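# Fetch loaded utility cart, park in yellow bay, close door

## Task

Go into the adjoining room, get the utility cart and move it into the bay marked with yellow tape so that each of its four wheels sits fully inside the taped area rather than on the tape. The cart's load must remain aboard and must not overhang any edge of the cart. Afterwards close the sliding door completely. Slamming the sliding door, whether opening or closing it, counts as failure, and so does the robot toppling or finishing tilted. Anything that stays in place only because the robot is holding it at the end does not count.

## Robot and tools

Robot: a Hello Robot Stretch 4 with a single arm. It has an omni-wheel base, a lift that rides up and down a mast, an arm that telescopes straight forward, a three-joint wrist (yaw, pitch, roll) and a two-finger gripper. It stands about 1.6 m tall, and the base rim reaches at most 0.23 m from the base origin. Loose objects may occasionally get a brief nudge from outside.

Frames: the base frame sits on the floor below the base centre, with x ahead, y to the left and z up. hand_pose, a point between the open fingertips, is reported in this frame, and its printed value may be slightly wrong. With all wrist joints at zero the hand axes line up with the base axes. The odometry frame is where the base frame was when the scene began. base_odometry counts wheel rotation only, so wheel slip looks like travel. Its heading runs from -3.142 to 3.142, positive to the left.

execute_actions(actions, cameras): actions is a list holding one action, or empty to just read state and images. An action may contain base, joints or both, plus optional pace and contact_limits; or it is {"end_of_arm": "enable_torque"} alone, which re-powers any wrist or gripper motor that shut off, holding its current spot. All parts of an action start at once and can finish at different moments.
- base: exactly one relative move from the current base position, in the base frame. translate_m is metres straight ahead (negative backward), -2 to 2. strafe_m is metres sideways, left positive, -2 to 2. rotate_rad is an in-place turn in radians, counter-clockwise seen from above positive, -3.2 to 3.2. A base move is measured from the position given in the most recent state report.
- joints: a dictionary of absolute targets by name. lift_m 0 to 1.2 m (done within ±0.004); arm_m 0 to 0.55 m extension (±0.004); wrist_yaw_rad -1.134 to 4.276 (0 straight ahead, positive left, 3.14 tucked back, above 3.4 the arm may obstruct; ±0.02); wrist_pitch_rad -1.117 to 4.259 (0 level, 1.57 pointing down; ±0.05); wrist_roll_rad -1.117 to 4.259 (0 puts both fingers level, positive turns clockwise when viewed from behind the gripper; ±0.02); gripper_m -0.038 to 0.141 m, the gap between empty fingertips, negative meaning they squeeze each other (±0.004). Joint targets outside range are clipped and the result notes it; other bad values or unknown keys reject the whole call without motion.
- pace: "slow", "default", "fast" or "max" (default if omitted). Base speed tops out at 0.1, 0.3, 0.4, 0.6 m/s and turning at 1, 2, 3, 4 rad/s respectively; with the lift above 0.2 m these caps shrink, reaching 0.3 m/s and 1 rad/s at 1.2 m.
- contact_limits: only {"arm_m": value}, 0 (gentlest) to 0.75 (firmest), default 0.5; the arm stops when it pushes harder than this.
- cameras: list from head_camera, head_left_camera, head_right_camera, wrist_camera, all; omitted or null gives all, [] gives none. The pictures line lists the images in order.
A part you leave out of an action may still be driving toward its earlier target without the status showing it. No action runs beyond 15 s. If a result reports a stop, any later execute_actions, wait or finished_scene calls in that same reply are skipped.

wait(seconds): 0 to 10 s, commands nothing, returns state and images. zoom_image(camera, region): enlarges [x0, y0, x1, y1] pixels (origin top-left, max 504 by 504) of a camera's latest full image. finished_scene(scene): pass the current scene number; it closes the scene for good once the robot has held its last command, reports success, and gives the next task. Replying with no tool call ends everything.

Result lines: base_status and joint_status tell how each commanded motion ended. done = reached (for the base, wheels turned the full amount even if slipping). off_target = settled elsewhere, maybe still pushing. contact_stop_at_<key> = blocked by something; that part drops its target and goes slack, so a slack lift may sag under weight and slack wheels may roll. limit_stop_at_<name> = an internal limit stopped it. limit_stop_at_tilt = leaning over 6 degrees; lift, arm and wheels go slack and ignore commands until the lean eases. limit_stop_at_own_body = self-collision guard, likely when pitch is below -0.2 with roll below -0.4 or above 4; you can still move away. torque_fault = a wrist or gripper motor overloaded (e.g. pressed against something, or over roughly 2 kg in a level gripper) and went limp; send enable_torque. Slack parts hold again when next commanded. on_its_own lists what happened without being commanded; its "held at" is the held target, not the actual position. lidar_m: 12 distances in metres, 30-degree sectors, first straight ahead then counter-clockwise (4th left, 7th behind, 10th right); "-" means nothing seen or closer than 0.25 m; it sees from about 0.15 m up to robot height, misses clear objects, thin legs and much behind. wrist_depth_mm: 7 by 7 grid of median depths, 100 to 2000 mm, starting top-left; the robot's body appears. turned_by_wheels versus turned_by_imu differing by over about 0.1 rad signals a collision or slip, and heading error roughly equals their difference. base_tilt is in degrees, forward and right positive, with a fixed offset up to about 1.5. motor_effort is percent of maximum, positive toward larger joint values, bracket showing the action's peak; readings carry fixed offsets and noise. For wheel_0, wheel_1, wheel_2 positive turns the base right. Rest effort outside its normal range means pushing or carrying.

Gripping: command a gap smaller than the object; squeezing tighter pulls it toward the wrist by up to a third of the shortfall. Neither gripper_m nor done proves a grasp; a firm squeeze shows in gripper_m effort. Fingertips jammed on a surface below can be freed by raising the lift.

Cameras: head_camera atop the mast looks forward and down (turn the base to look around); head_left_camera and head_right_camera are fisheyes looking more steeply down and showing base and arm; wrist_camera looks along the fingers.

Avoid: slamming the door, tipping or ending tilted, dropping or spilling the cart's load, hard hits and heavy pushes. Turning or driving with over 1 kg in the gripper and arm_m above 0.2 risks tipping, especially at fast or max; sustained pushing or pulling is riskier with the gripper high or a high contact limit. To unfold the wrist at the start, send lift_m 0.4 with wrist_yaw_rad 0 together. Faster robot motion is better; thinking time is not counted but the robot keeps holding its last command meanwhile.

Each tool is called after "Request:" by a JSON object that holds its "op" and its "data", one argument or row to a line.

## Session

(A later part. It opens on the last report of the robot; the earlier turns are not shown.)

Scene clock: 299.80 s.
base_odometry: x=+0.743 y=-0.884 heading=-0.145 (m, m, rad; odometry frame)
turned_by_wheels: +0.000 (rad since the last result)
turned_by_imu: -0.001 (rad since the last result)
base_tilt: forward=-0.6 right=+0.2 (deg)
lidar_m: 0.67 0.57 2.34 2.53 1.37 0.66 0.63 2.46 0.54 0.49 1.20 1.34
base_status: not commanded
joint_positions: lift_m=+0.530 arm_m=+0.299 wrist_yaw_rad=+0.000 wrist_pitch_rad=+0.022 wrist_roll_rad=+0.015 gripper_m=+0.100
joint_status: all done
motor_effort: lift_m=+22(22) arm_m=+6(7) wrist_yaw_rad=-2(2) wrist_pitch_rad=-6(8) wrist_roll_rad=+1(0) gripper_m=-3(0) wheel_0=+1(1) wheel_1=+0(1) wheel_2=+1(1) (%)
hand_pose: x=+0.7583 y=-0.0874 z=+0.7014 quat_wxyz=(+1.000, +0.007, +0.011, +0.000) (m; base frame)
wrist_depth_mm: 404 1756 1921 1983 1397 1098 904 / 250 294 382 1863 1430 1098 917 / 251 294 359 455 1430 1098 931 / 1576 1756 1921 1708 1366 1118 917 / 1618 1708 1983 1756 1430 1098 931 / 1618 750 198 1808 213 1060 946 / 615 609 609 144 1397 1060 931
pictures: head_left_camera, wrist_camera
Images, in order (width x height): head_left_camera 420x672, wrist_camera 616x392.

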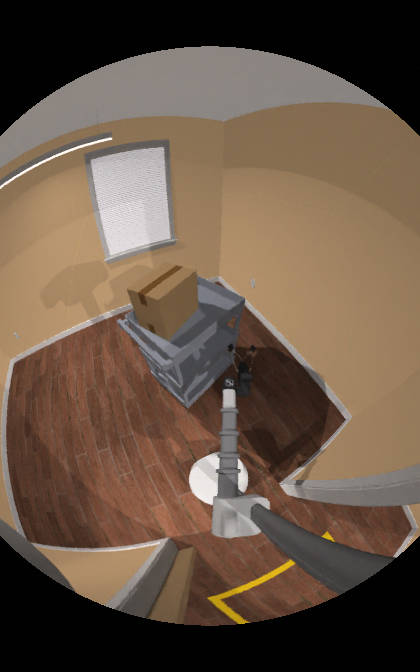

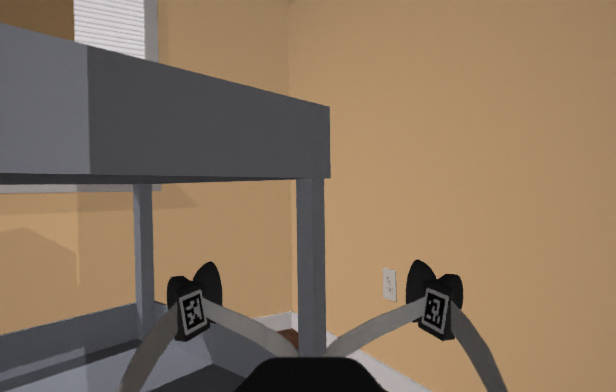

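Request:
{"op": "execute_actions", "data": {
  "actions": [
    {"joints":{"arm_m":0.52},"contact_limits":{"arm_m":0.3}}
  ],
  "cameras": ["wrist_camera"]
}}

Request:
{"op": "execute_actions", "data": {
  "actions": [
    {"joints":{"gripper_m":0.0}}
  ],
  "cameras": ["wrist_camera"]
}}

Request:
{"op": "execute_actions", "data": {
  "actions": [
    {"joints":{"arm_m":0.1},"pace":"slow"}
  ],
  "cameras": ["wrist_camera","head_left_camera"]
}}

Scene clock: 310.87 s.
base_odometry: x=+0.743 y=-0.884 heading=-0.145 (m, m, rad; odometry frame)
turned_by_wheels: +0.000 (rad since the last result)
turned_by_imu: -0.001 (rad since the last result)
base_tilt: forward=-0.4 right=+0.1 (deg)
lidar_m: 0.68 0.57 2.34 2.51 1.35 0.64 0.65 2.45 0.54 0.47 1.22 1.35
base_status: not commanded
joint_positions: lift_m=+0.530 arm_m=+0.519 wrist_yaw_rad=+0.000 wrist_pitch_rad=+0.022 wrist_roll_rad=+0.015 gripper_m=+0.100
joint_status: all done
motor_effort: lift_m=+22(22) arm_m=+6(7) wrist_yaw_rad=-3(3) wrist_pitch_rad=-6(8) wrist_roll_rad=+1(0) gripper_m=-4(1) wheel_0=+1(1) wheel_1=+0(0) wheel_2=+1(1) (%)
contact_limits: arm_m 0.3
hand_pose: x=+0.9783 y=-0.0874 z=+0.7014 quat_wxyz=(+1.000, +0.007, +0.011, +0.000) (m; base frame)
wrist_depth_mm: 132 156 189 252 1229 976 809 / 132 155 190 242 1229 976 798 / 135 160 189 241 1229 991 820 / 1336 1618 1756 268 1255 976 809 / 1397 1576 1708 270 1308 976 809 / 1366 1537 198 273 212 904 809 / 530 508 1708 145 1205 904 820
pictures: wrist_camera
Images, in order (width x height): wrist_camera 616x392.

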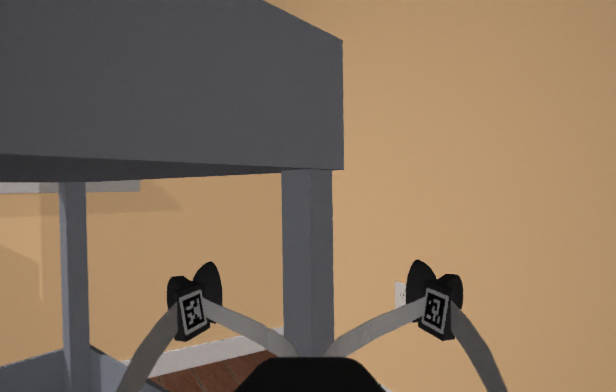

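Scene clock: 312.67 s.
base_odometry: x=+0.743 y=-0.884 heading=-0.145 (m, m, rad; odometry frame)
turned_by_wheels: +0.000 (rad since the last result)
turned_by_imu: -0.001 (rad since the last result)
base_tilt: forward=-0.4 right=+0.3 (deg)
lidar_m: 0.67 0.57 2.36 2.53 1.38 0.65 0.64 2.45 0.52 0.47 1.23 1.34
base_status: not commanded
joint_positions: lift_m=+0.530 arm_m=+0.519 wrist_yaw_rad=+0.000 wrist_pitch_rad=+0.022 wrist_roll_rad=+0.015 gripper_m=+0.000
joint_status: all done
motor_effort: lift_m=+22(22) arm_m=+6(6) wrist_yaw_rad=-2(2) wrist_pitch_rad=-7(8) wrist_roll_rad=+1(1) gripper_m=-3(7) wheel_0=+1(1) wheel_1=+0(1) wheel_2=+1(1) (%)
hand_pose: x=+0.9783 y=-0.0874 z=+0.7014 quat_wxyz=(+1.000, +0.007, +0.011, +0.000) (m; base frame)
wrist_depth_mm: 132 156 189 252 1255 976 798 / 132 155 189 242 1255 976 798 / 135 160 189 242 1229 946 798 / 1366 1537 1708 267 1255 991 809 / 1397 1576 1708 270 1255 991 809 / 1366 1576 1756 195 1160 976 798 / 539 535 1537 258 1229 917 831
pictures: wrist_camera
Images, in order (width x height): wrist_camera 616x392.

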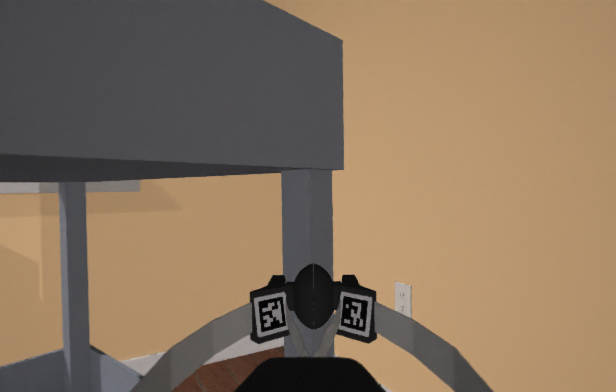

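Scene clock: 318.13 s.
base_odometry: x=+0.743 y=-0.884 heading=-0.145 (m, m, rad; odometry frame)
turned_by_wheels: +0.000 (rad since the last result)
turned_by_imu: -0.002 (rad since the last result)
base_tilt: forward=-0.4 right=+0.2 (deg)
lidar_m: 0.69 0.58 2.33 2.53 1.36 0.64 0.65 2.46 0.52 0.47 1.20 1.35
base_status: not commanded
joint_positions: lift_m=+0.530 arm_m=+0.101 wrist_yaw_rad=+0.000 wrist_pitch_rad=+0.022 wrist_roll_rad=+0.015 gripper_m=+0.000
joint_status: all done
motor_effort: lift_m=+22(22) arm_m=-6(6) wrist_yaw_rad=-2(2) wrist_pitch_rad=-8(8) wrist_roll_rad=+0(1) gripper_m=-4(8) wheel_0=+1(1) wheel_1=+0(0) wheel_2=+1(1) (%)
hand_pose: x=+0.5604 y=-0.0874 z=+0.7014 quat_wxyz=(+1.000, +0.007, +0.011, +0.000) (m; base frame)
wrist_depth_mm: 508 634 - - 1537 1205 1008 / 384 615 - - 1537 1229 1008 / 357 424 508 699 1499 1229 991 / 1708 1756 - 1921 1537 1229 1008 / 1708 1921 - 1983 1576 1229 1008 / 798 878 891 195 1397 1205 991 / 654 661 500 585 1618 1160 1025
pictures: head_left_camera, wrist_camera
Images, in order (width x height): head_left_camera 420x672, wrist_camera 616x392.

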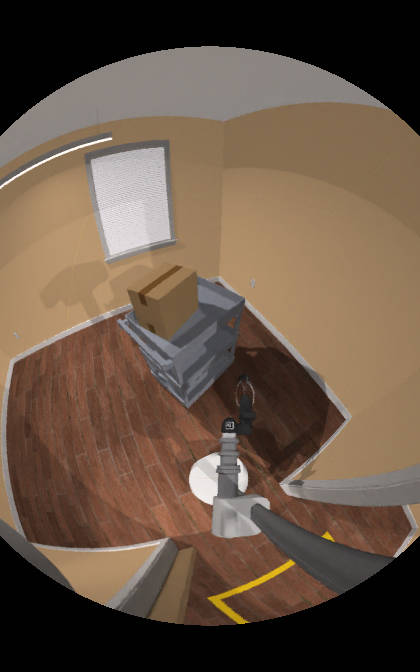

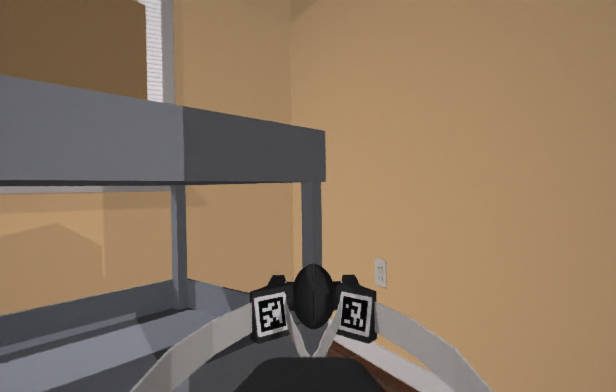

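Request:
{"op": "execute_actions", "data": {
  "actions": [
    {"base":{"translate_m":0.1},"joints":{"gripper_m":0.1,"lift_m":0.48}}
  ],
  "cameras": []
}}

Request:
{"op": "execute_actions", "data": {
  "actions": [
    {"joints":{"arm_m":0.52},"contact_limits":{"arm_m":0.3}}
  ],
  "cameras": ["wrist_camera"]
}}

Request:
{"op": "execute_actions", "data": {
  "actions": [
    {"joints":{"gripper_m":0.0}}
  ],
  "cameras": ["wrist_camera"]
}}

Request:
{"op": "execute_actions", "data": {
  "actions": [
    {"joints":{"arm_m":0.1},"pace":"slow"}
  ],
  "cameras": ["wrist_camera","head_left_camera"]
}}

Scene clock: 329.93 s.
base_odometry: x=+0.841 y=-0.899 heading=-0.145 (m, m, rad; odometry frame)
turned_by_wheels: +0.000 (rad since the last result)
turned_by_imu: -0.002 (rad since the last result)
base_tilt: forward=-0.3 right=+0.2 (deg)
lidar_m: 0.61 0.49 2.27 2.59 1.72 0.75 0.73 2.55 0.50 0.58 1.23 1.28
base_status: done
joint_positions: lift_m=+0.480 arm_m=+0.101 wrist_yaw_rad=+0.000 wrist_pitch_rad=+0.022 wrist_roll_rad=+0.015 gripper_m=+0.100
joint_status: all done
motor_effort: lift_m=+13(21) arm_m=-6(6) wrist_yaw_rad=-2(2) wrist_pitch_rad=-10(5) wrist_roll_rad=+0(0) gripper_m=-2(5) wheel_0=+0(6) wheel_1=+1(6) wheel_2=+1(10) (%)
hand_pose: x=+0.5604 y=-0.0874 z=+0.6521 quat_wxyz=(+1.000, +0.007, +0.011, +0.000) (m; base frame)
wrist_depth_mm: 306 387 - - 1464 1160 960 / 306 357 439 1756 1499 1182 946 / 452 466 480 591 1499 1160 976 / 1618 1808 - 1863 1499 1138 960 / 1618 1756 - 1863 1499 1182 991 / 699 768 197 654 213 1098 976 / 549 387 436 145 1397 1078 991
pictures: none
No camera images: the call's "cameras" was empty. Leave "cameras" out to get every camera's image.

Scene clock: 332.27 s.
base_odometry: x=+0.841 y=-0.899 heading=-0.145 (m, m, rad; odometry frame)
turned_by_wheels: +0.000 (rad since the last result)
turned_by_imu: -0.001 (rad since the last result)
base_tilt: forward=-0.4 right=+0.2 (deg)
lidar_m: 0.61 0.47 2.26 2.58 1.72 0.74 0.75 2.54 0.51 0.54 1.24 1.29
base_status: not commanded
joint_positions: lift_m=+0.480 arm_m=+0.519 wrist_yaw_rad=+0.000 wrist_pitch_rad=+0.022 wrist_roll_rad=+0.015 gripper_m=+0.100
joint_status: all done
motor_effort: lift_m=+13(13) arm_m=+6(6) wrist_yaw_rad=-3(3) wrist_pitch_rad=-6(6) wrist_roll_rad=+0(0) gripper_m=-3(1) wheel_0=+0(0) wheel_1=+1(1) wheel_2=+1(1) (%)
contact_limits: arm_m 0.3
hand_pose: x=+0.9783 y=-0.0874 z=+0.6522 quat_wxyz=(+1.000, +0.007, +0.011, +0.000) (m; base frame)
wrist_depth_mm: 146 147 148 154 1098 904 759 / 223 225 228 160 1182 904 768 / 430 1464 1708 160 1182 931 768 / 1366 1499 1661 160 1160 917 759 / 1336 1537 1661 162 1205 917 759 / 1397 1499 198 162 213 878 759 / 436 1430 1576 145 1138 866 778
pictures: wrist_camera
Images, in order (width x height): wrist_camera 616x392.

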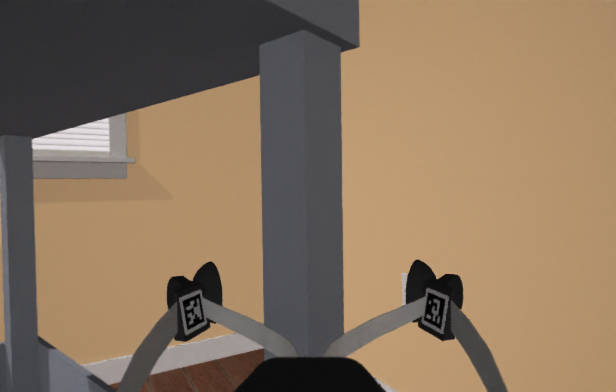

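Scene clock: 334.07 s.
base_odometry: x=+0.841 y=-0.899 heading=-0.145 (m, m, rad; odometry frame)
turned_by_wheels: +0.000 (rad since the last result)
turned_by_imu: +0.000 (rad since the last result)
base_tilt: forward=-0.4 right=+0.3 (deg)
lidar_m: 0.60 0.47 2.26 2.53 1.69 0.73 0.74 2.55 0.51 0.57 1.25 1.30
base_status: not commanded
joint_positions: lift_m=+0.480 arm_m=+0.519 wrist_yaw_rad=+0.003 wrist_pitch_rad=+0.022 wrist_roll_rad=+0.015 gripper_m=+0.000
joint_status: all done
motor_effort: lift_m=+13(13) arm_m=+6(6) wrist_yaw_rad=-10(10) wrist_pitch_rad=-7(7) wrist_roll_rad=+0(0) gripper_m=-11(4) wheel_0=+0(0) wheel_1=+1(1) wheel_2=+1(1) (%)
hand_pose: x=+0.9786 y=-0.0866 z=+0.6522 quat_wxyz=(+1.000, +0.007, +0.011, +0.001) (m; base frame)
wrist_depth_mm: 146 147 148 152 1138 904 750 / 223 225 229 160 1182 917 759 / 427 1499 1618 161 1182 917 768 / 1336 1499 1708 162 1182 931 759 / 1336 1537 1708 163 1182 946 759 / 1366 1430 188 163 187 917 768 / 439 1397 1499 155 1182 866 768
pictures: wrist_camera
Images, in order (width x height): wrist_camera 616x392.

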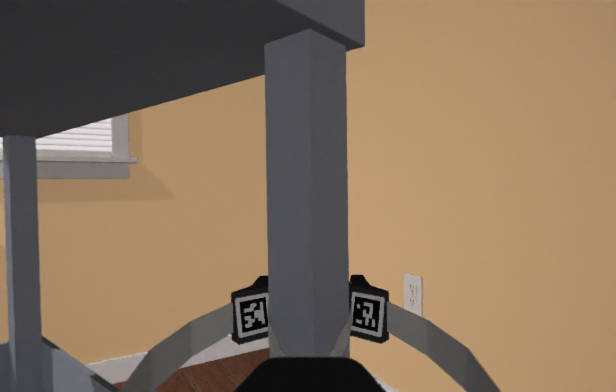

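Scene clock: 339.53 s.
base_odometry: x=+0.842 y=-0.899 heading=-0.145 (m, m, rad; odometry frame)
turned_by_wheels: +0.000 (rad since the last result)
turned_by_imu: -0.002 (rad since the last result)
base_tilt: forward=-0.4 right=+0.3 (deg)
lidar_m: 0.41 0.41 0.44 2.59 1.72 0.75 0.75 2.54 0.50 0.58 1.24 1.29
base_status: not commanded
joint_positions: lift_m=+0.480 arm_m=+0.101 wrist_yaw_rad=+0.002 wrist_pitch_rad=+0.023 wrist_roll_rad=+0.015 gripper_m=+0.000
joint_status: all done
motor_effort: lift_m=+13(13) arm_m=-7(10) wrist_yaw_rad=-7(18) wrist_pitch_rad=-12(11) wrist_roll_rad=+1(0) gripper_m=-9(13) wheel_0=-2(2) wheel_1=+0(1) wheel_2=+2(3) (%)
hand_pose: x=+0.5607 y=-0.0869 z=+0.6518 quat_wxyz=(+1.000, +0.007, +0.012, +0.001) (m; base frame)
wrist_depth_mm: 143 144 150 162 1430 1160 960 / 220 221 225 171 1499 1160 960 / 462 473 564 171 1537 1138 960 / 1708 1921 - 172 1537 1182 991 / 1708 1863 - 171 1499 1160 976 / 1576 1863 559 171 187 1160 976 / 508 512 469 159 1397 1098 976
pictures: head_left_camera, wrist_camera
Images, in order (width x height): head_left_camera 420x672, wrist_camera 616x392.

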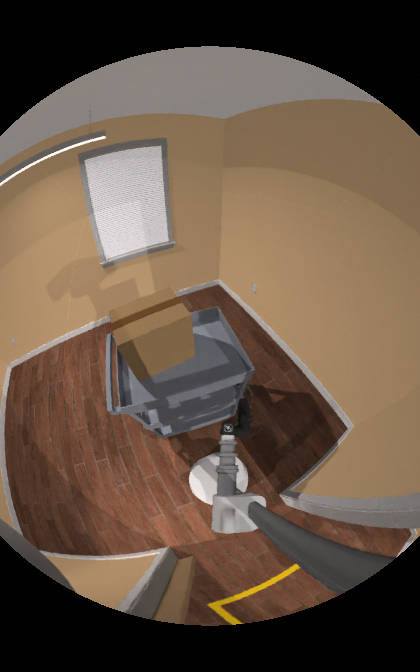

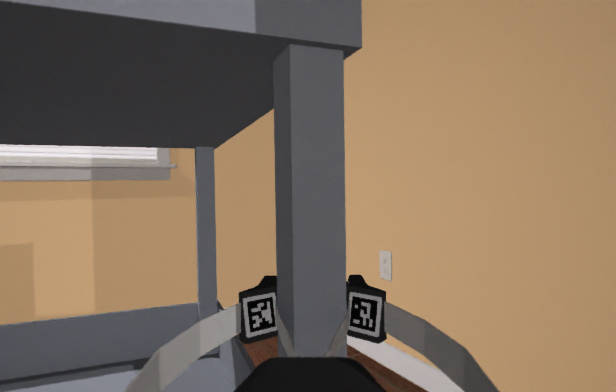

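Request:
{"op": "execute_actions", "data": {
  "actions": [
    {"base":{"strafe_m":-0.2},"pace":"slow"}
  ],
  "cameras": ["head_left_camera"]
}}

Request:
{"op": "execute_actions", "data": {
  "actions": [
    {"base":{"translate_m":-0.35},"pace":"slow"}
  ],
  "cameras": ["head_left_camera"]
}}

Scene clock: 363.13 s.
base_odometry: x=+0.813 y=-1.097 heading=-0.145 (m, m, rad; odometry frame)
turned_by_wheels: +0.000 (rad since the last result)
turned_by_imu: +0.001 (rad since the last result)
base_tilt: forward=-0.4 right=+0.2 (deg)
lidar_m: 0.37 0.34 0.36 2.76 1.31 0.80 2.57 2.45 0.34 0.43 1.06 1.11
base_status: done
joint_positions: lift_m=+0.480 arm_m=+0.101 wrist_yaw_rad=+0.000 wrist_pitch_rad=+0.023 wrist_roll_rad=+0.015 gripper_m=+0.000
joint_status: not commanded
motor_effort: lift_m=+14(14) arm_m=-5(7) wrist_yaw_rad=-2(52) wrist_pitch_rad=-8(11) wrist_roll_rad=+0(0) gripper_m=-9(11) wheel_0=+4(18) wheel_1=-1(8) wheel_2=+3(9) (%)
hand_pose: x=+0.5602 y=-0.0874 z=+0.6518 quat_wxyz=(+1.000, +0.007, +0.012, +0.000) (m; base frame)
wrist_depth_mm: 143 144 145 160 1205 960 798 / 219 221 223 170 1255 976 788 / 459 473 - 171 1255 991 798 / 1708 1863 - 172 1255 960 798 / 1756 1921 - 172 1255 960 798 / 1708 554 473 169 187 991 809 / 484 508 445 160 1229 917 820
pictures: head_left_camera
Images, in order (width x height): head_left_camera 420x672.

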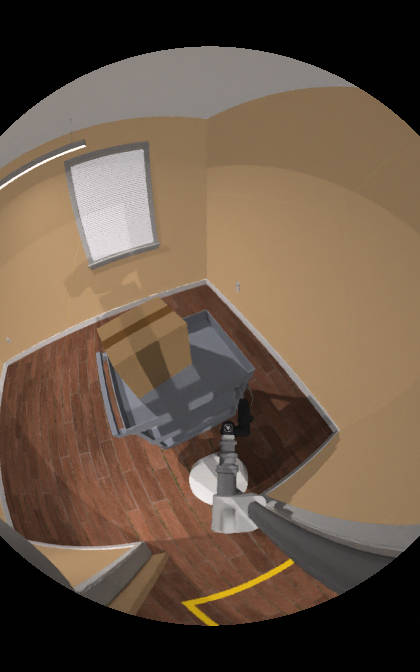

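Scene clock: 367.90 s.
base_odometry: x=+0.467 y=-1.046 heading=-0.145 (m, m, rad; odometry frame)
turned_by_wheels: -0.001 (rad since the last result)
turned_by_imu: -0.002 (rad since the last result)
base_tilt: forward=-0.4 right=+0.2 (deg)
lidar_m: 0.46 0.50 0.68 2.54 0.58 0.47 2.25 2.15 1.86 0.33 0.30 1.30
base_status: done
joint_positions: lift_m=+0.480 arm_m=+0.101 wrist_yaw_rad=-0.003 wrist_pitch_rad=+0.023 wrist_roll_rad=+0.015 gripper_m=+0.000
joint_status: not commanded
motor_effort: lift_m=+14(14) arm_m=-5(5) wrist_yaw_rad=+6(9) wrist_pitch_rad=-8(10) wrist_roll_rad=+0(1) gripper_m=-9(14) wheel_0=-5(7) wheel_1=-4(5) wheel_2=+3(9) (%)
hand_pose: x=+0.5600 y=-0.0882 z=+0.6519 quat_wxyz=(+1.000, +0.007, +0.011, -0.001) (m; base frame)
wrist_depth_mm: 161 163 164 166 1464 1160 960 / 216 220 221 173 1499 1182 991 / 452 469 477 173 1464 1138 1008 / 1983 - - 174 1537 1205 976 / 1983 - - 175 1464 1182 976 / 615 615 627 176 186 1182 991 / 554 512 512 163 1397 1060 976
pictures: head_left_camera
Images, in order (width x height): head_left_camera 420x672.

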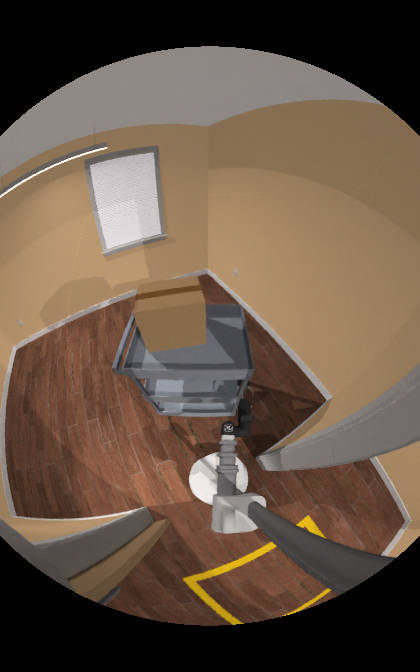

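Request:
{"op": "execute_actions", "data": {
  "actions": [
    {"base":{"rotate_rad":0.3},"pace":"slow"}
  ],
  "cameras": ["head_left_camera"]
}}

Request:
{"op": "execute_actions", "data": {
  "actions": [
    {"base":{"translate_m":-0.25},"pace":"slow"}
  ],
  "cameras": ["head_left_camera"]
}}

Scene clock: 378.07 s.
base_odometry: x=+0.467 y=-1.046 heading=+0.155 (m, m, rad; odometry frame)
turned_by_wheels: +0.300 (rad since the last result)
turned_by_imu: +0.299 (rad since the last result)
base_tilt: forward=-0.4 right=+0.3 (deg)
lidar_m: 0.47 0.59 2.84 0.65 0.51 2.49 2.16 2.14 1.44 0.30 1.25 1.48
base_status: done
joint_positions: lift_m=+0.480 arm_m=+0.101 wrist_yaw_rad=+0.000 wrist_pitch_rad=+0.022 wrist_roll_rad=+0.015 gripper_m=+0.000
joint_status: not commanded
motor_effort: lift_m=+14(14) arm_m=-2(5) wrist_yaw_rad=-2(67) wrist_pitch_rad=-8(8) wrist_roll_rad=+1(0) gripper_m=-8(14) wheel_0=+0(17) wheel_1=-2(11) wheel_2=+3(18) (%)
hand_pose: x=+0.5598 y=-0.0875 z=+0.6521 quat_wxyz=(+1.000, +0.007, +0.011, +0.000) (m; base frame)
wrist_depth_mm: 209 191 177 167 - 1708 1255 / 217 219 221 175 413 1661 1281 / 455 462 473 175 - 1756 1281 / - - - 175 - 1708 1281 / - - - 175 - 1756 1308 / 699 741 691 174 186 1808 1308 / 554 517 508 156 535 1499 1308
pictures: head_left_camera
Images, in order (width x height): head_left_camera 420x672.

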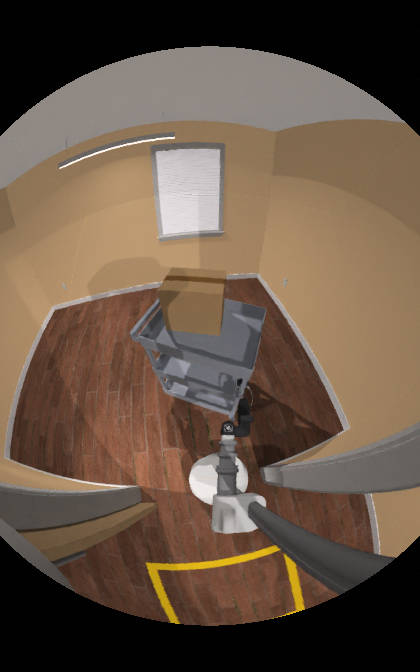

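Scene clock: 381.83 s.
base_odometry: x=+0.220 y=-1.084 heading=+0.156 (m, m, rad; odometry frame)
turned_by_wheels: +0.001 (rad since the last result)
turned_by_imu: +0.002 (rad since the last result)
base_tilt: forward=-0.4 right=+0.1 (deg)
lidar_m: 0.49 0.65 2.75 0.43 0.52 2.20 1.88 1.88 1.52 1.30 0.37 0.69
base_status: done
joint_positions: lift_m=+0.480 arm_m=+0.101 wrist_yaw_rad=+0.007 wrist_pitch_rad=+0.022 wrist_roll_rad=+0.015 gripper_m=+0.000
joint_status: not commanded
on_its_own: wrist_yaw_rad is at rest, and its effort (-22) is outside its rest range (-13 to +13)
motor_effort: lift_m=+14(14) arm_m=-3(3) wrist_yaw_rad=-22(31) wrist_pitch_rad=-10(6) wrist_roll_rad=+0(0) gripper_m=-7(13) wheel_0=+3(5) wheel_1=-1(5) wheel_2=+8(12) (%)
hand_pose: x=+0.5604 y=-0.0854 z=+0.6521 quat_wxyz=(+1.000, +0.007, +0.011, +0.003) (m; base frame)
wrist_depth_mm: 259 216 183 168 245 1756 1366 / 272 229 220 173 271 1661 1397 / 449 462 473 174 500 1708 1397 / - - - 175 - 1808 1397 / - - - 176 - 1808 1430 / 668 732 187 176 585 1708 1366 / 554 517 512 160 488 1397 1430
pictures: head_left_camera
Images, in order (width x height): head_left_camera 420x672.

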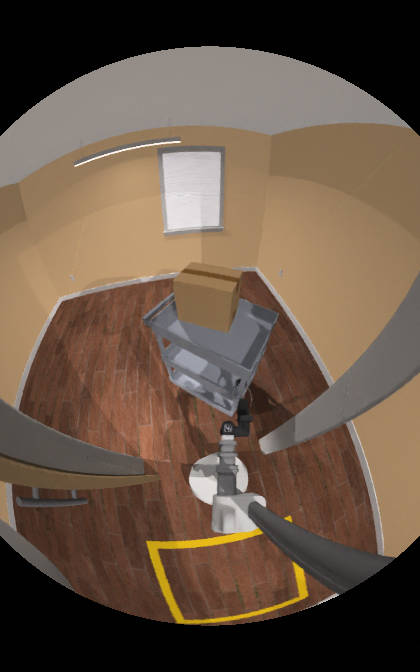

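Request:
{"op": "execute_actions", "data": {
  "actions": [
    {"base":{"rotate_rad":0.27},"pace":"slow"}
  ],
  "cameras": ["head_left_camera"]
}}

Request:
{"op": "execute_actions", "data": {
  "actions": [
    {"base":{"translate_m":-0.25},"pace":"slow"}
  ],
  "cameras": ["head_left_camera"]
}}

Scene clock: 390.13 s.
base_odometry: x=+0.220 y=-1.084 heading=+0.425 (m, m, rad; odometry frame)
turned_by_wheels: +0.270 (rad since the last result)
turned_by_imu: +0.269 (rad since the last result)
base_tilt: forward=-0.4 right=+0.3 (deg)
lidar_m: 0.49 1.01 0.55 0.42 2.53 1.95 1.88 1.84 1.37 0.39 0.38 0.56
base_status: done
joint_positions: lift_m=+0.480 arm_m=+0.100 wrist_yaw_rad=+0.000 wrist_pitch_rad=+0.023 wrist_roll_rad=+0.015 gripper_m=+0.000
joint_status: not commanded
motor_effort: lift_m=+14(14) arm_m=-3(3) wrist_yaw_rad=-1(57) wrist_pitch_rad=-7(8) wrist_roll_rad=+0(0) gripper_m=-7(13) wheel_0=+3(14) wheel_1=-1(12) wheel_2=-1(15) (%)
hand_pose: x=+0.5597 y=-0.0875 z=+0.6520 quat_wxyz=(+1.000, +0.007, +0.011, +0.000) (m; base frame)
wrist_depth_mm: - - 220 167 191 235 294 / - 415 249 176 228 252 298 / - 564 480 176 500 517 1983 / - - - 176 - - - / - - - 177 - - - / - 691 668 175 187 621 1921 / 1708 455 504 158 500 500 480
pictures: head_left_camera
Images, in order (width x height): head_left_camera 420x672.

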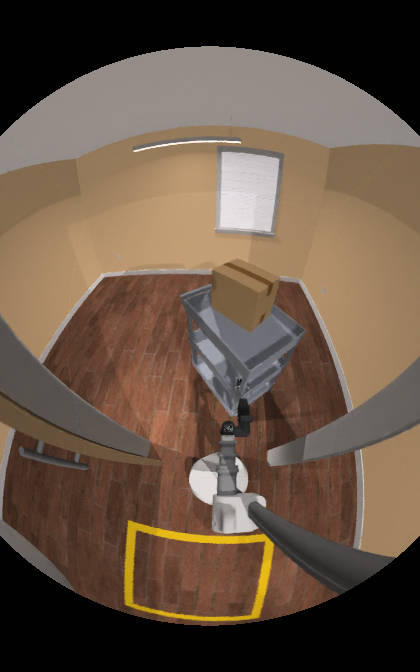

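Scene clock: 393.93 s.
base_odometry: x=-0.008 y=-1.188 heading=+0.426 (m, m, rad; odometry frame)
turned_by_wheels: +0.000 (rad since the last result)
turned_by_imu: +0.001 (rad since the last result)
base_tilt: forward=-0.4 right=+0.2 (deg)
lidar_m: 0.47 0.89 0.52 1.26 2.27 1.69 1.64 1.73 1.36 1.20 0.50 0.54
base_status: done
joint_positions: lift_m=+0.480 arm_m=+0.100 wrist_yaw_rad=+0.006 wrist_pitch_rad=+0.023 wrist_roll_rad=+0.015 gripper_m=+0.000
joint_status: not commanded
on_its_own: wrist_yaw_rad is at rest, and its effort (-21) is outside its rest range (-13 to +13)
motor_effort: lift_m=+14(14) arm_m=-2(2) wrist_yaw_rad=-21(22) wrist_pitch_rad=-6(10) wrist_roll_rad=+0(0) gripper_m=-12(13) wheel_0=+2(6) wheel_1=-2(5) wheel_2=+6(11) (%)
hand_pose: x=+0.5603 y=-0.0856 z=+0.6520 quat_wxyz=(+1.000, +0.007, +0.011, +0.003) (m; base frame)
wrist_depth_mm: - 345 209 168 198 254 353 / - 347 237 175 227 264 334 / - 466 477 176 496 512 442 / - - - 177 - - - / - - - 178 - - - / - 691 187 180 194 621 1808 / 1708 418 512 155 500 504 473
pictures: head_left_camera
Images, in order (width x height): head_left_camera 420x672.

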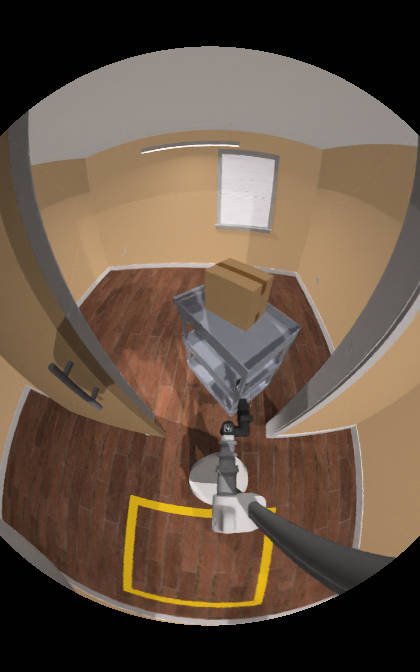

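Request:
{"op": "execute_actions", "data": {
  "actions": [
    {"base":{"strafe_m":0.2},"pace":"slow"}
  ],
  "cameras": ["head_left_camera"]
}}

Request:
{"op": "execute_actions", "data": {
  "actions": [
    {"base":{"translate_m":-0.25},"pace":"slow"}
  ],
  "cameras": ["head_left_camera"]
}}

Scene clock: 406.67 s.
base_odometry: x=-0.090 y=-1.006 heading=+0.426 (m, m, rad; odometry frame)
turned_by_wheels: +0.000 (rad since the last result)
turned_by_imu: -0.004 (rad since the last result)
base_tilt: forward=-0.4 right=+0.3 (deg)
lidar_m: 0.44 0.35 0.37 1.29 2.30 1.69 1.63 1.71 1.57 1.27 0.65 0.52
base_status: done
joint_positions: lift_m=+0.480 arm_m=+0.100 wrist_yaw_rad=-0.005 wrist_pitch_rad=+0.023 wrist_roll_rad=+0.015 gripper_m=+0.000
joint_status: not commanded
motor_effort: lift_m=+14(14) arm_m=-2(2) wrist_yaw_rad=+11(24) wrist_pitch_rad=-9(7) wrist_roll_rad=+1(0) gripper_m=-7(11) wheel_0=-4(12) wheel_1=+3(9) wheel_2=-3(4) (%)
hand_pose: x=+0.5594 y=-0.0887 z=+0.6520 quat_wxyz=(+1.000, +0.007, +0.011, -0.002) (m; base frame)
wrist_depth_mm: - - 256 154 167 185 205 / - - 285 159 228 229 233 / - - 480 159 504 521 - / - - - 160 - - - / - - - 160 - - - / - - 517 161 188 640 - / 1618 1618 484 156 512 473 492
pictures: head_left_camera
Images, in order (width x height): head_left_camera 420x672.

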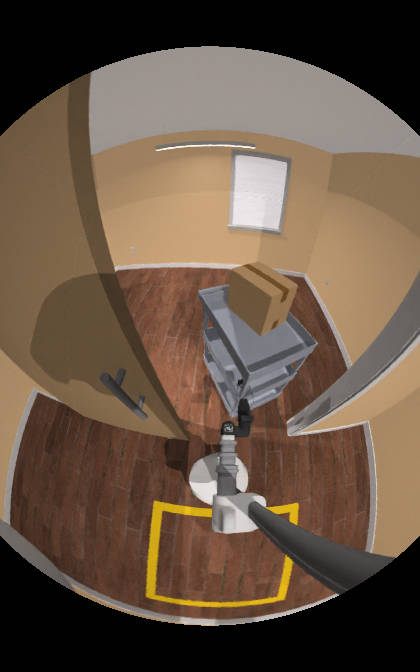

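Scene clock: 410.47 s.
base_odometry: x=-0.318 y=-1.109 heading=+0.426 (m, m, rad; odometry frame)
turned_by_wheels: +0.001 (rad since the last result)
turned_by_imu: +0.001 (rad since the last result)
base_tilt: forward=-0.4 right=+0.3 (deg)
lidar_m: 0.50 0.55 0.77 2.21 1.93 1.42 1.36 1.47 1.56 1.48 0.80 0.57
base_status: done
joint_positions: lift_m=+0.480 arm_m=+0.100 wrist_yaw_rad=+0.008 wrist_pitch_rad=+0.022 wrist_roll_rad=+0.015 gripper_m=+0.000
joint_status: not commanded
on_its_own: wrist_yaw_rad is at rest, and its effort (-25) is outside its rest range (-13 to +13)
motor_effort: lift_m=+14(14) arm_m=-2(2) wrist_yaw_rad=-25(29) wrist_pitch_rad=-9(7) wrist_roll_rad=+0(0) gripper_m=-11(16) wheel_0=+3(7) wheel_1=-3(8) wheel_2=+7(12) (%)
hand_pose: x=+0.5605 y=-0.0851 z=+0.6521 quat_wxyz=(+1.000, +0.007, +0.011, +0.004) (m; base frame)
wrist_depth_mm: - - 236 167 188 219 255 / - - 265 176 225 229 260 / - - 473 176 496 508 - / - - - 176 - - - / - - - 177 - - - / - 1983 188 177 668 634 - / 1618 1464 512 171 504 500 492
pictures: head_left_camera
Images, in order (width x height): head_left_camera 420x672.

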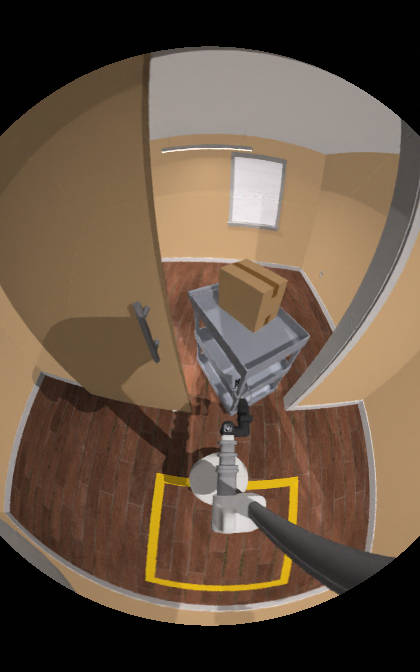

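Request:
{"op": "execute_actions", "data": {
  "actions": [
    {"base":{"strafe_m":0.1},"pace":"slow"}
  ],
  "cameras": []
}}

Request:
{"op": "execute_actions", "data": {
  "actions": [
    {"base":{"translate_m":-0.2},"pace":"slow"}
  ],
  "cameras": ["head_left_camera","head_camera"]
}}

Scene clock: 418.17 s.
base_odometry: x=-0.359 y=-1.018 heading=+0.426 (m, m, rad; odometry frame)
turned_by_wheels: +0.000 (rad since the last result)
turned_by_imu: -0.002 (rad since the last result)
base_tilt: forward=-0.5 right=+0.2 (deg)
lidar_m: 0.48 0.50 0.79 2.10 1.93 1.44 1.37 1.45 1.69 1.60 0.87 0.54
base_status: done
joint_positions: lift_m=+0.480 arm_m=+0.100 wrist_yaw_rad=-0.005 wrist_pitch_rad=+0.022 wrist_roll_rad=+0.015 gripper_m=+0.000
joint_status: not commanded
motor_effort: lift_m=+14(14) arm_m=-2(2) wrist_yaw_rad=+13(26) wrist_pitch_rad=-7(8) wrist_roll_rad=+0(0) gripper_m=-7(10) wheel_0=-2(9) wheel_1=+3(7) wheel_2=-1(5) (%)
hand_pose: x=+0.5593 y=-0.0889 z=+0.6521 quat_wxyz=(+1.000, +0.007, +0.011, -0.003) (m; base frame)
wrist_depth_mm: - - 301 162 173 192 211 / - - 306 168 227 229 231 / - - 480 168 504 521 - / - - - 169 - - - / - - - 171 - - - / - - 732 172 189 654 - / 1661 1576 449 149 504 469 492
pictures: none
No camera images: the call's "cameras" was empty. Leave "cameras" out to get every camera's image.

Scene clock: 421.47 s.
base_odometry: x=-0.541 y=-1.100 heading=+0.427 (m, m, rad; odometry frame)
turned_by_wheels: +0.000 (rad since the last result)
turned_by_imu: +0.001 (rad since the last result)
base_tilt: forward=-0.3 right=+0.2 (deg)
lidar_m: 0.47 0.69 1.11 2.11 1.64 1.24 1.19 1.25 1.63 1.58 1.11 0.52
base_status: done
joint_positions: lift_m=+0.480 arm_m=+0.100 wrist_yaw_rad=+0.008 wrist_pitch_rad=+0.022 wrist_roll_rad=+0.015 gripper_m=+0.000
joint_status: not commanded
on_its_own: wrist_yaw_rad is at rest, and its effort (-25) is outside its rest range (-13 to +13)
motor_effort: lift_m=+14(14) arm_m=-2(2) wrist_yaw_rad=-25(26) wrist_pitch_rad=-6(8) wrist_roll_rad=+1(0) gripper_m=-9(17) wheel_0=+1(4) wheel_1=-3(9) wheel_2=+8(12) (%)
hand_pose: x=+0.5604 y=-0.0851 z=+0.6521 quat_wxyz=(+1.000, +0.007, +0.011, +0.004) (m; base frame)
wrist_depth_mm: 424 - 245 168 187 214 246 / 424 466 278 176 225 229 256 / 427 473 473 176 492 512 - / 427 691 - 177 - - - / 427 699 - 178 - - - / 436 668 187 177 661 654 - / 433 427 517 171 504 500 488
pictures: head_camera, head_left_camera
Images, in order (width x height): head_camera 420x560, head_left_camera 420x672.

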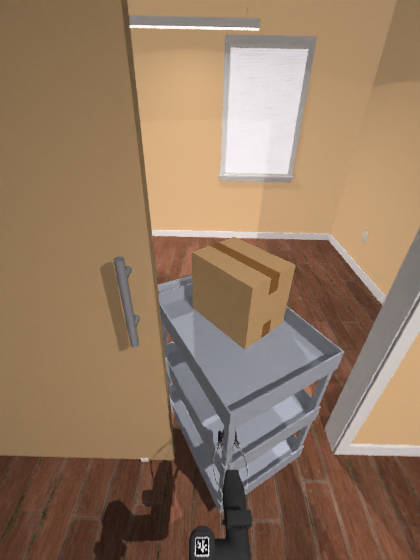

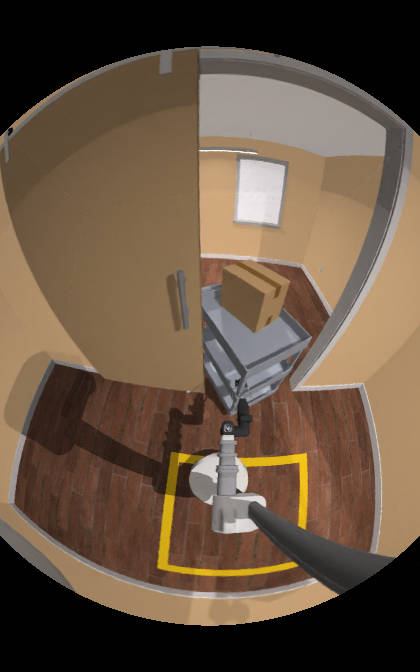

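Request:
{"op": "execute_actions", "data": {
  "actions": [
    {"joints":{"wrist_yaw_rad":-0.35},"base":{"strafe_m":0.08},"pace":"slow"}
  ],
  "cameras": ["head_camera"]
}}

Request:
{"op": "execute_actions", "data": {
  "actions": [
    {"base":{"translate_m":-0.15},"pace":"slow"}
  ],
  "cameras": ["head_camera"]
}}

Scene clock: 433.10 s.
base_odometry: x=-0.574 y=-1.028 heading=+0.426 (m, m, rad; odometry frame)
turned_by_wheels: +0.000 (rad since the last result)
turned_by_imu: -0.003 (rad since the last result)
base_tilt: forward=-0.4 right=+0.2 (deg)
lidar_m: 0.53 0.76 1.08 2.02 1.63 1.22 1.17 1.26 1.74 1.66 1.08 0.47
base_status: done
joint_positions: lift_m=+0.480 arm_m=+0.100 wrist_yaw_rad=-0.357 wrist_pitch_rad=+0.022 wrist_roll_rad=+0.015 gripper_m=+0.000
joint_status: all done
on_its_own: wrist_yaw_rad is at rest, and its effort (+17) is outside its rest range (-13 to +13)
motor_effort: lift_m=+14(14) arm_m=-2(2) wrist_yaw_rad=+17(54) wrist_pitch_rad=-8(6) wrist_roll_rad=+0(0) gripper_m=-10(13) wheel_0=-6(11) wheel_1=+2(10) wheel_2=-1(9) (%)
hand_pose: x=+0.5111 y=-0.1826 z=+0.6521 quat_wxyz=(+0.984, +0.009, +0.010, -0.177) (m; base frame)
wrist_depth_mm: - 260 202 169 206 336 691 / 370 273 223 179 233 338 699 / 455 462 473 179 496 504 691 / - - - 180 - - 715 / - - - 180 - - 707 / 640 741 798 181 185 564 723 / 469 544 477 150 500 418 707
pictures: head_camera
Images, in order (width x height): head_camera 420x560.

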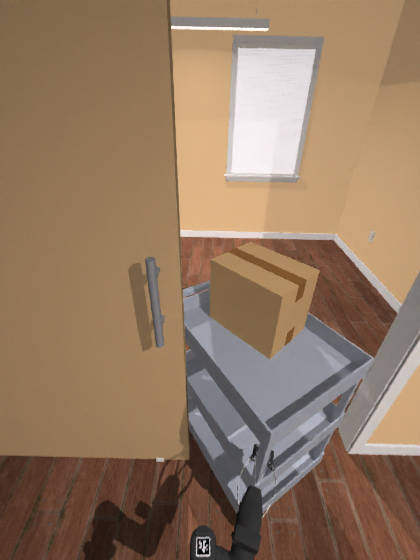

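Scene clock: 435.87 s.
base_odometry: x=-0.710 y=-1.090 heading=+0.427 (m, m, rad; odometry frame)
turned_by_wheels: +0.000 (rad since the last result)
turned_by_imu: +0.001 (rad since the last result)
base_tilt: forward=-0.5 right=+0.1 (deg)
lidar_m: 0.50 0.92 1.29 2.04 1.43 1.08 1.03 1.09 1.57 1.67 1.29 0.47
base_status: done
joint_positions: lift_m=+0.480 arm_m=+0.100 wrist_yaw_rad=-0.343 wrist_pitch_rad=+0.023 wrist_roll_rad=+0.015 gripper_m=+0.000
joint_status: not commanded
on_its_own: wrist_yaw_rad is at rest, and its effort (-23) is outside its rest range (-13 to +13)
motor_effort: lift_m=+14(14) arm_m=-2(2) wrist_yaw_rad=-23(53) wrist_pitch_rad=-6(8) wrist_roll_rad=+0(0) gripper_m=-10(16) wheel_0=+0(7) wheel_1=-1(9) wheel_2=+6(16) (%)
hand_pose: x=+0.5136 y=-0.1793 z=+0.6520 quat_wxyz=(+0.985, +0.009, +0.010, -0.171) (m; base frame)
wrist_depth_mm: 535 303 204 168 204 278 854 / 500 303 225 176 226 290 415 / 508 466 480 177 488 508 466 / 525 - - 177 - 904 842 / 525 - - 178 - 917 842 / 517 699 187 177 193 609 668 / 508 387 512 155 508 500 469
pictures: head_camera
Images, in order (width x height): head_camera 420x560.

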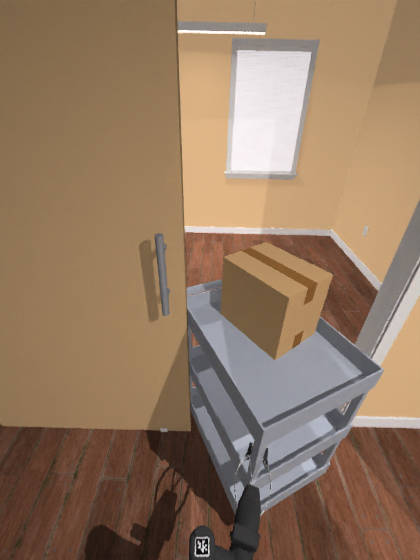

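Request:
{"op": "execute_actions", "data": {
  "actions": [
    {"joints":{"wrist_yaw_rad":0},"base":{"strafe_m":0.06},"pace":"slow"}
  ],
  "cameras": ["head_camera"]
}}

Request:
{"op": "execute_actions", "data": {
  "actions": [
    {"base":{"translate_m":-0.15},"pace":"slow"}
  ],
  "cameras": ["head_camera","head_left_camera"]
}}

Scene clock: 443.90 s.
base_odometry: x=-0.735 y=-1.035 heading=+0.426 (m, m, rad; odometry frame)
turned_by_wheels: +0.000 (rad since the last result)
turned_by_imu: -0.002 (rad since the last result)
base_tilt: forward=-0.3 right=+0.3 (deg)
lidar_m: 0.48 0.91 1.31 1.97 1.45 1.05 1.02 1.09 1.57 1.71 1.29 0.52
base_status: done
joint_positions: lift_m=+0.480 arm_m=+0.100 wrist_yaw_rad=-0.002 wrist_pitch_rad=+0.023 wrist_roll_rad=+0.015 gripper_m=+0.000
joint_status: all done
motor_effort: lift_m=+14(14) arm_m=-2(2) wrist_yaw_rad=+4(57) wrist_pitch_rad=-8(7) wrist_roll_rad=+0(0) gripper_m=-6(9) wheel_0=-6(14) wheel_1=+3(6) wheel_2=+0(8) (%)
hand_pose: x=+0.5596 y=-0.0880 z=+0.6520 quat_wxyz=(+1.000, +0.007, +0.011, -0.001) (m; base frame)
wrist_depth_mm: 574 574 564 167 172 180 185 / 580 569 574 173 226 229 233 / 585 580 574 174 500 517 - / 585 574 569 174 - - - / 585 574 574 174 - - - / 585 574 574 175 187 707 627 / 591 574 569 159 504 473 521
pictures: head_camera
Images, in order (width x height): head_camera 420x560.

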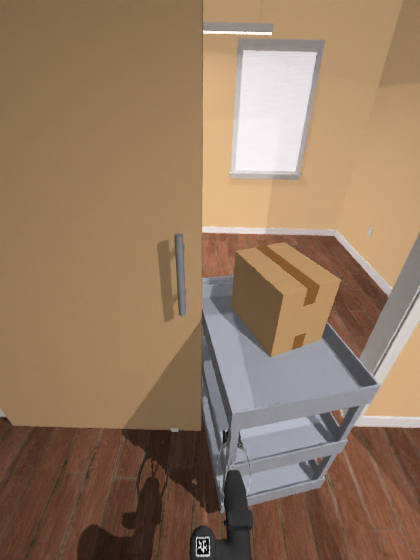

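Scene clock: 446.67 s.
base_odometry: x=-0.871 y=-1.097 heading=+0.427 (m, m, rad; odometry frame)
turned_by_wheels: +0.000 (rad since the last result)
turned_by_imu: +0.001 (rad since the last result)
base_tilt: forward=-0.4 right=+0.2 (deg)
lidar_m: 0.48 1.09 1.63 1.97 1.21 0.93 0.87 0.94 1.34 1.72 1.50 0.51
base_status: done
joint_positions: lift_m=+0.480 arm_m=+0.100 wrist_yaw_rad=+0.006 wrist_pitch_rad=+0.023 wrist_roll_rad=+0.015 gripper_m=+0.000
joint_status: not commanded
on_its_own: wrist_yaw_rad is at rest, and its effort (-19) is outside its rest range (-13 to +13)
motor_effort: lift_m=+14(14) arm_m=-2(2) wrist_yaw_rad=-19(22) wrist_pitch_rad=-9(8) wrist_roll_rad=+1(0) gripper_m=-11(15) wheel_0=+2(8) wheel_1=-3(7) wheel_2=+6(12) (%)
hand_pose: x=+0.5603 y=-0.0857 z=+0.6520 quat_wxyz=(+1.000, +0.007, +0.011, +0.003) (m; base frame)
wrist_depth_mm: 750 723 723 167 170 172 174 / 741 723 723 173 227 229 233 / 759 732 715 175 504 517 530 / 750 741 741 175 - - - / 750 741 723 176 - - - / 750 732 723 176 654 768 661 / 750 741 723 175 504 500 530
pictures: head_camera, head_left_camera
Images, in order (width x height): head_camera 420x560, head_left_camera 420x672.

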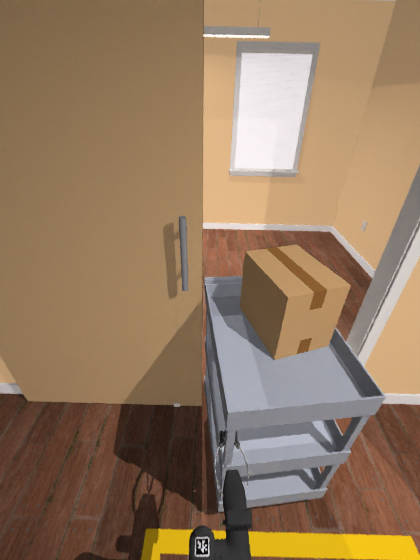

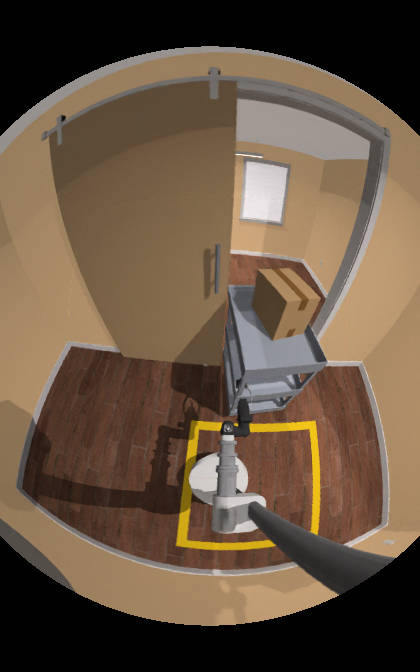

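Request:
{"op": "execute_actions", "data": {
  "actions": [
    {"base":{"translate_m":-0.3},"joints":{"arm_m":0.0},"pace":"slow"}
  ],
  "cameras": []
}}

Request:
{"op": "execute_actions", "data": {
  "actions": [
    {"base":{"strafe_m":0.1},"pace":"slow"}
  ],
  "cameras": []
}}

Request:
{"op": "execute_actions", "data": {
  "actions": [
    {"base":{"translate_m":-0.25},"pace":"slow"}
  ],
  "cameras": ["head_camera","head_left_camera","head_right_camera"]
}}

Scene clock: 460.63 s.
base_odometry: x=-1.144 y=-1.221 heading=+0.427 (m, m, rad; odometry frame)
turned_by_wheels: +0.000 (rad since the last result)
turned_by_imu: -0.001 (rad since the last result)
base_tilt: forward=-0.3 right=+0.2 (deg)
lidar_m: 0.40 1.37 2.08 1.98 0.80 0.57 0.56 0.62 0.92 1.72 0.60 0.42
base_status: done
joint_positions: lift_m=+0.480 arm_m=+0.001 wrist_yaw_rad=+0.002 wrist_pitch_rad=+0.023 wrist_roll_rad=+0.015 gripper_m=+0.000
joint_status: all done
motor_effort: lift_m=+14(14) arm_m=-7(10) wrist_yaw_rad=-7(23) wrist_pitch_rad=-8(11) wrist_roll_rad=+0(0) gripper_m=-10(12) wheel_0=-1(3) wheel_1=-2(6) wheel_2=+5(12) (%)
hand_pose: x=+0.4607 y=-0.0869 z=+0.6518 quat_wxyz=(+1.000, +0.007, +0.012, +0.001) (m; base frame)
wrist_depth_mm: 1160 1138 1118 166 169 170 171 / 1182 1160 1138 174 225 227 231 / 1160 1160 1138 174 500 517 525 / 1182 1138 1160 175 - - 1160 / 1182 1160 1138 175 - - 1229 / 1160 1160 1138 176 194 778 654 / 1160 1160 1138 176 500 500 525
pictures: none
No camera images: the call's "cameras" was empty. Leave "cameras" out to get every camera's image.

Scene clock: 462.77 s.
base_odometry: x=-1.186 y=-1.130 heading=+0.426 (m, m, rad; odometry frame)
turned_by_wheels: +0.000 (rad since the last result)
turned_by_imu: -0.002 (rad since the last result)
base_tilt: forward=-0.4 right=+0.3 (deg)
lidar_m: 0.38 1.37 1.96 1.88 0.82 0.60 0.58 0.62 0.90 1.80 0.53 0.40
base_status: done
joint_positions: lift_m=+0.480 arm_m=+0.001 wrist_yaw_rad=-0.005 wrist_pitch_rad=+0.023 wrist_roll_rad=+0.015 gripper_m=+0.000
joint_status: not commanded
motor_effort: lift_m=+14(14) arm_m=-6(7) wrist_yaw_rad=+12(20) wrist_pitch_rad=-9(9) wrist_roll_rad=+0(0) gripper_m=-8(11) wheel_0=-5(12) wheel_1=+1(6) wheel_2=+0(4) (%)
hand_pose: x=+0.4599 y=-0.0888 z=+0.6519 quat_wxyz=(+1.000, +0.007, +0.011, -0.003) (m; base frame)
wrist_depth_mm: 1160 1138 1118 163 158 155 152 / 1160 1138 1138 170 224 226 229 / 1160 1138 1160 170 496 508 525 / 1205 1138 1138 171 - - - / 1182 1182 1118 171 - - - / 1138 1182 1160 171 188 741 715 / 1182 1138 1138 170 504 473 521
pictures: none
No camera images: the call's "cameras" was empty. Leave "cameras" out to get every camera's image.

Scene clock: 466.53 s.
base_odometry: x=-1.413 y=-1.234 heading=+0.427 (m, m, rad; odometry frame)
turned_by_wheels: +0.000 (rad since the last result)
turned_by_imu: +0.001 (rad since the last result)
base_tilt: forward=-0.4 right=+0.2 (deg)
lidar_m: 0.39 1.65 1.97 1.23 0.48 0.33 0.31 0.35 0.55 1.66 0.53 0.40
base_status: done
joint_positions: lift_m=+0.480 arm_m=+0.001 wrist_yaw_rad=+0.005 wrist_pitch_rad=+0.023 wrist_roll_rad=+0.015 gripper_m=+0.000
joint_status: not commanded
on_its_own: wrist_yaw_rad is at rest, and its effort (-17) is outside its rest range (-13 to +13)
motor_effort: lift_m=+14(14) arm_m=-6(5) wrist_yaw_rad=-17(19) wrist_pitch_rad=-10(9) wrist_roll_rad=+0(1) gripper_m=-9(10) wheel_0=+1(8) wheel_1=-2(7) wheel_2=+4(11) (%)
hand_pose: x=+0.4608 y=-0.0859 z=+0.6519 quat_wxyz=(+1.000, +0.007, +0.011, +0.002) (m; base frame)
wrist_depth_mm: 1430 1430 1397 167 163 161 160 / 1430 1430 1397 174 224 226 229 / 1464 1430 1430 175 488 504 517 / 1464 1430 1397 175 - - 1397 / 1499 1430 1366 175 - - 1366 / 1499 1430 1397 176 661 750 699 / 1464 1464 1430 160 500 500 530
pictures: head_camera, head_left_camera, head_right_camera
Images, in order (width x height): head_camera 420x560, head_left_camera 420x672, head_right_camera 420x672.

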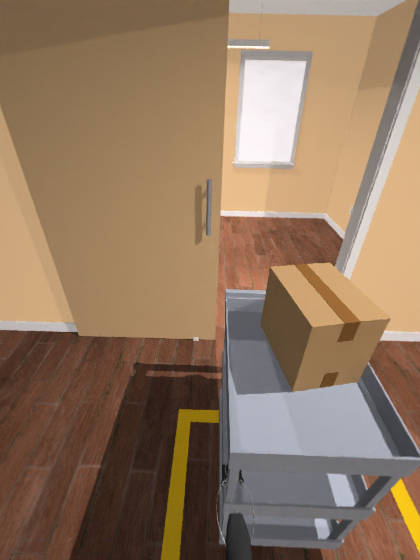

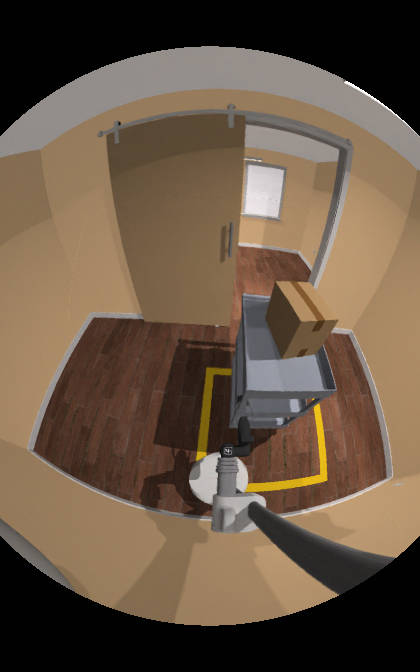

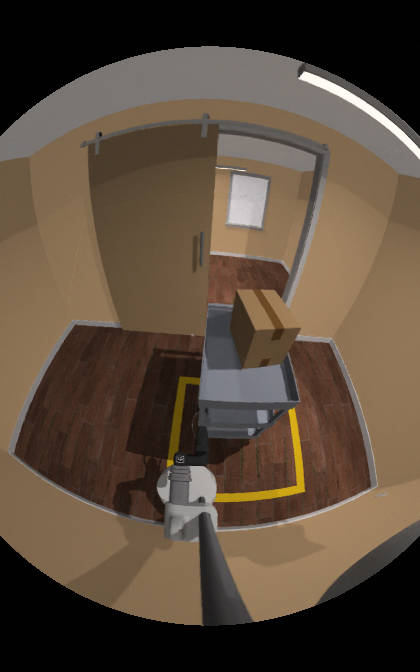

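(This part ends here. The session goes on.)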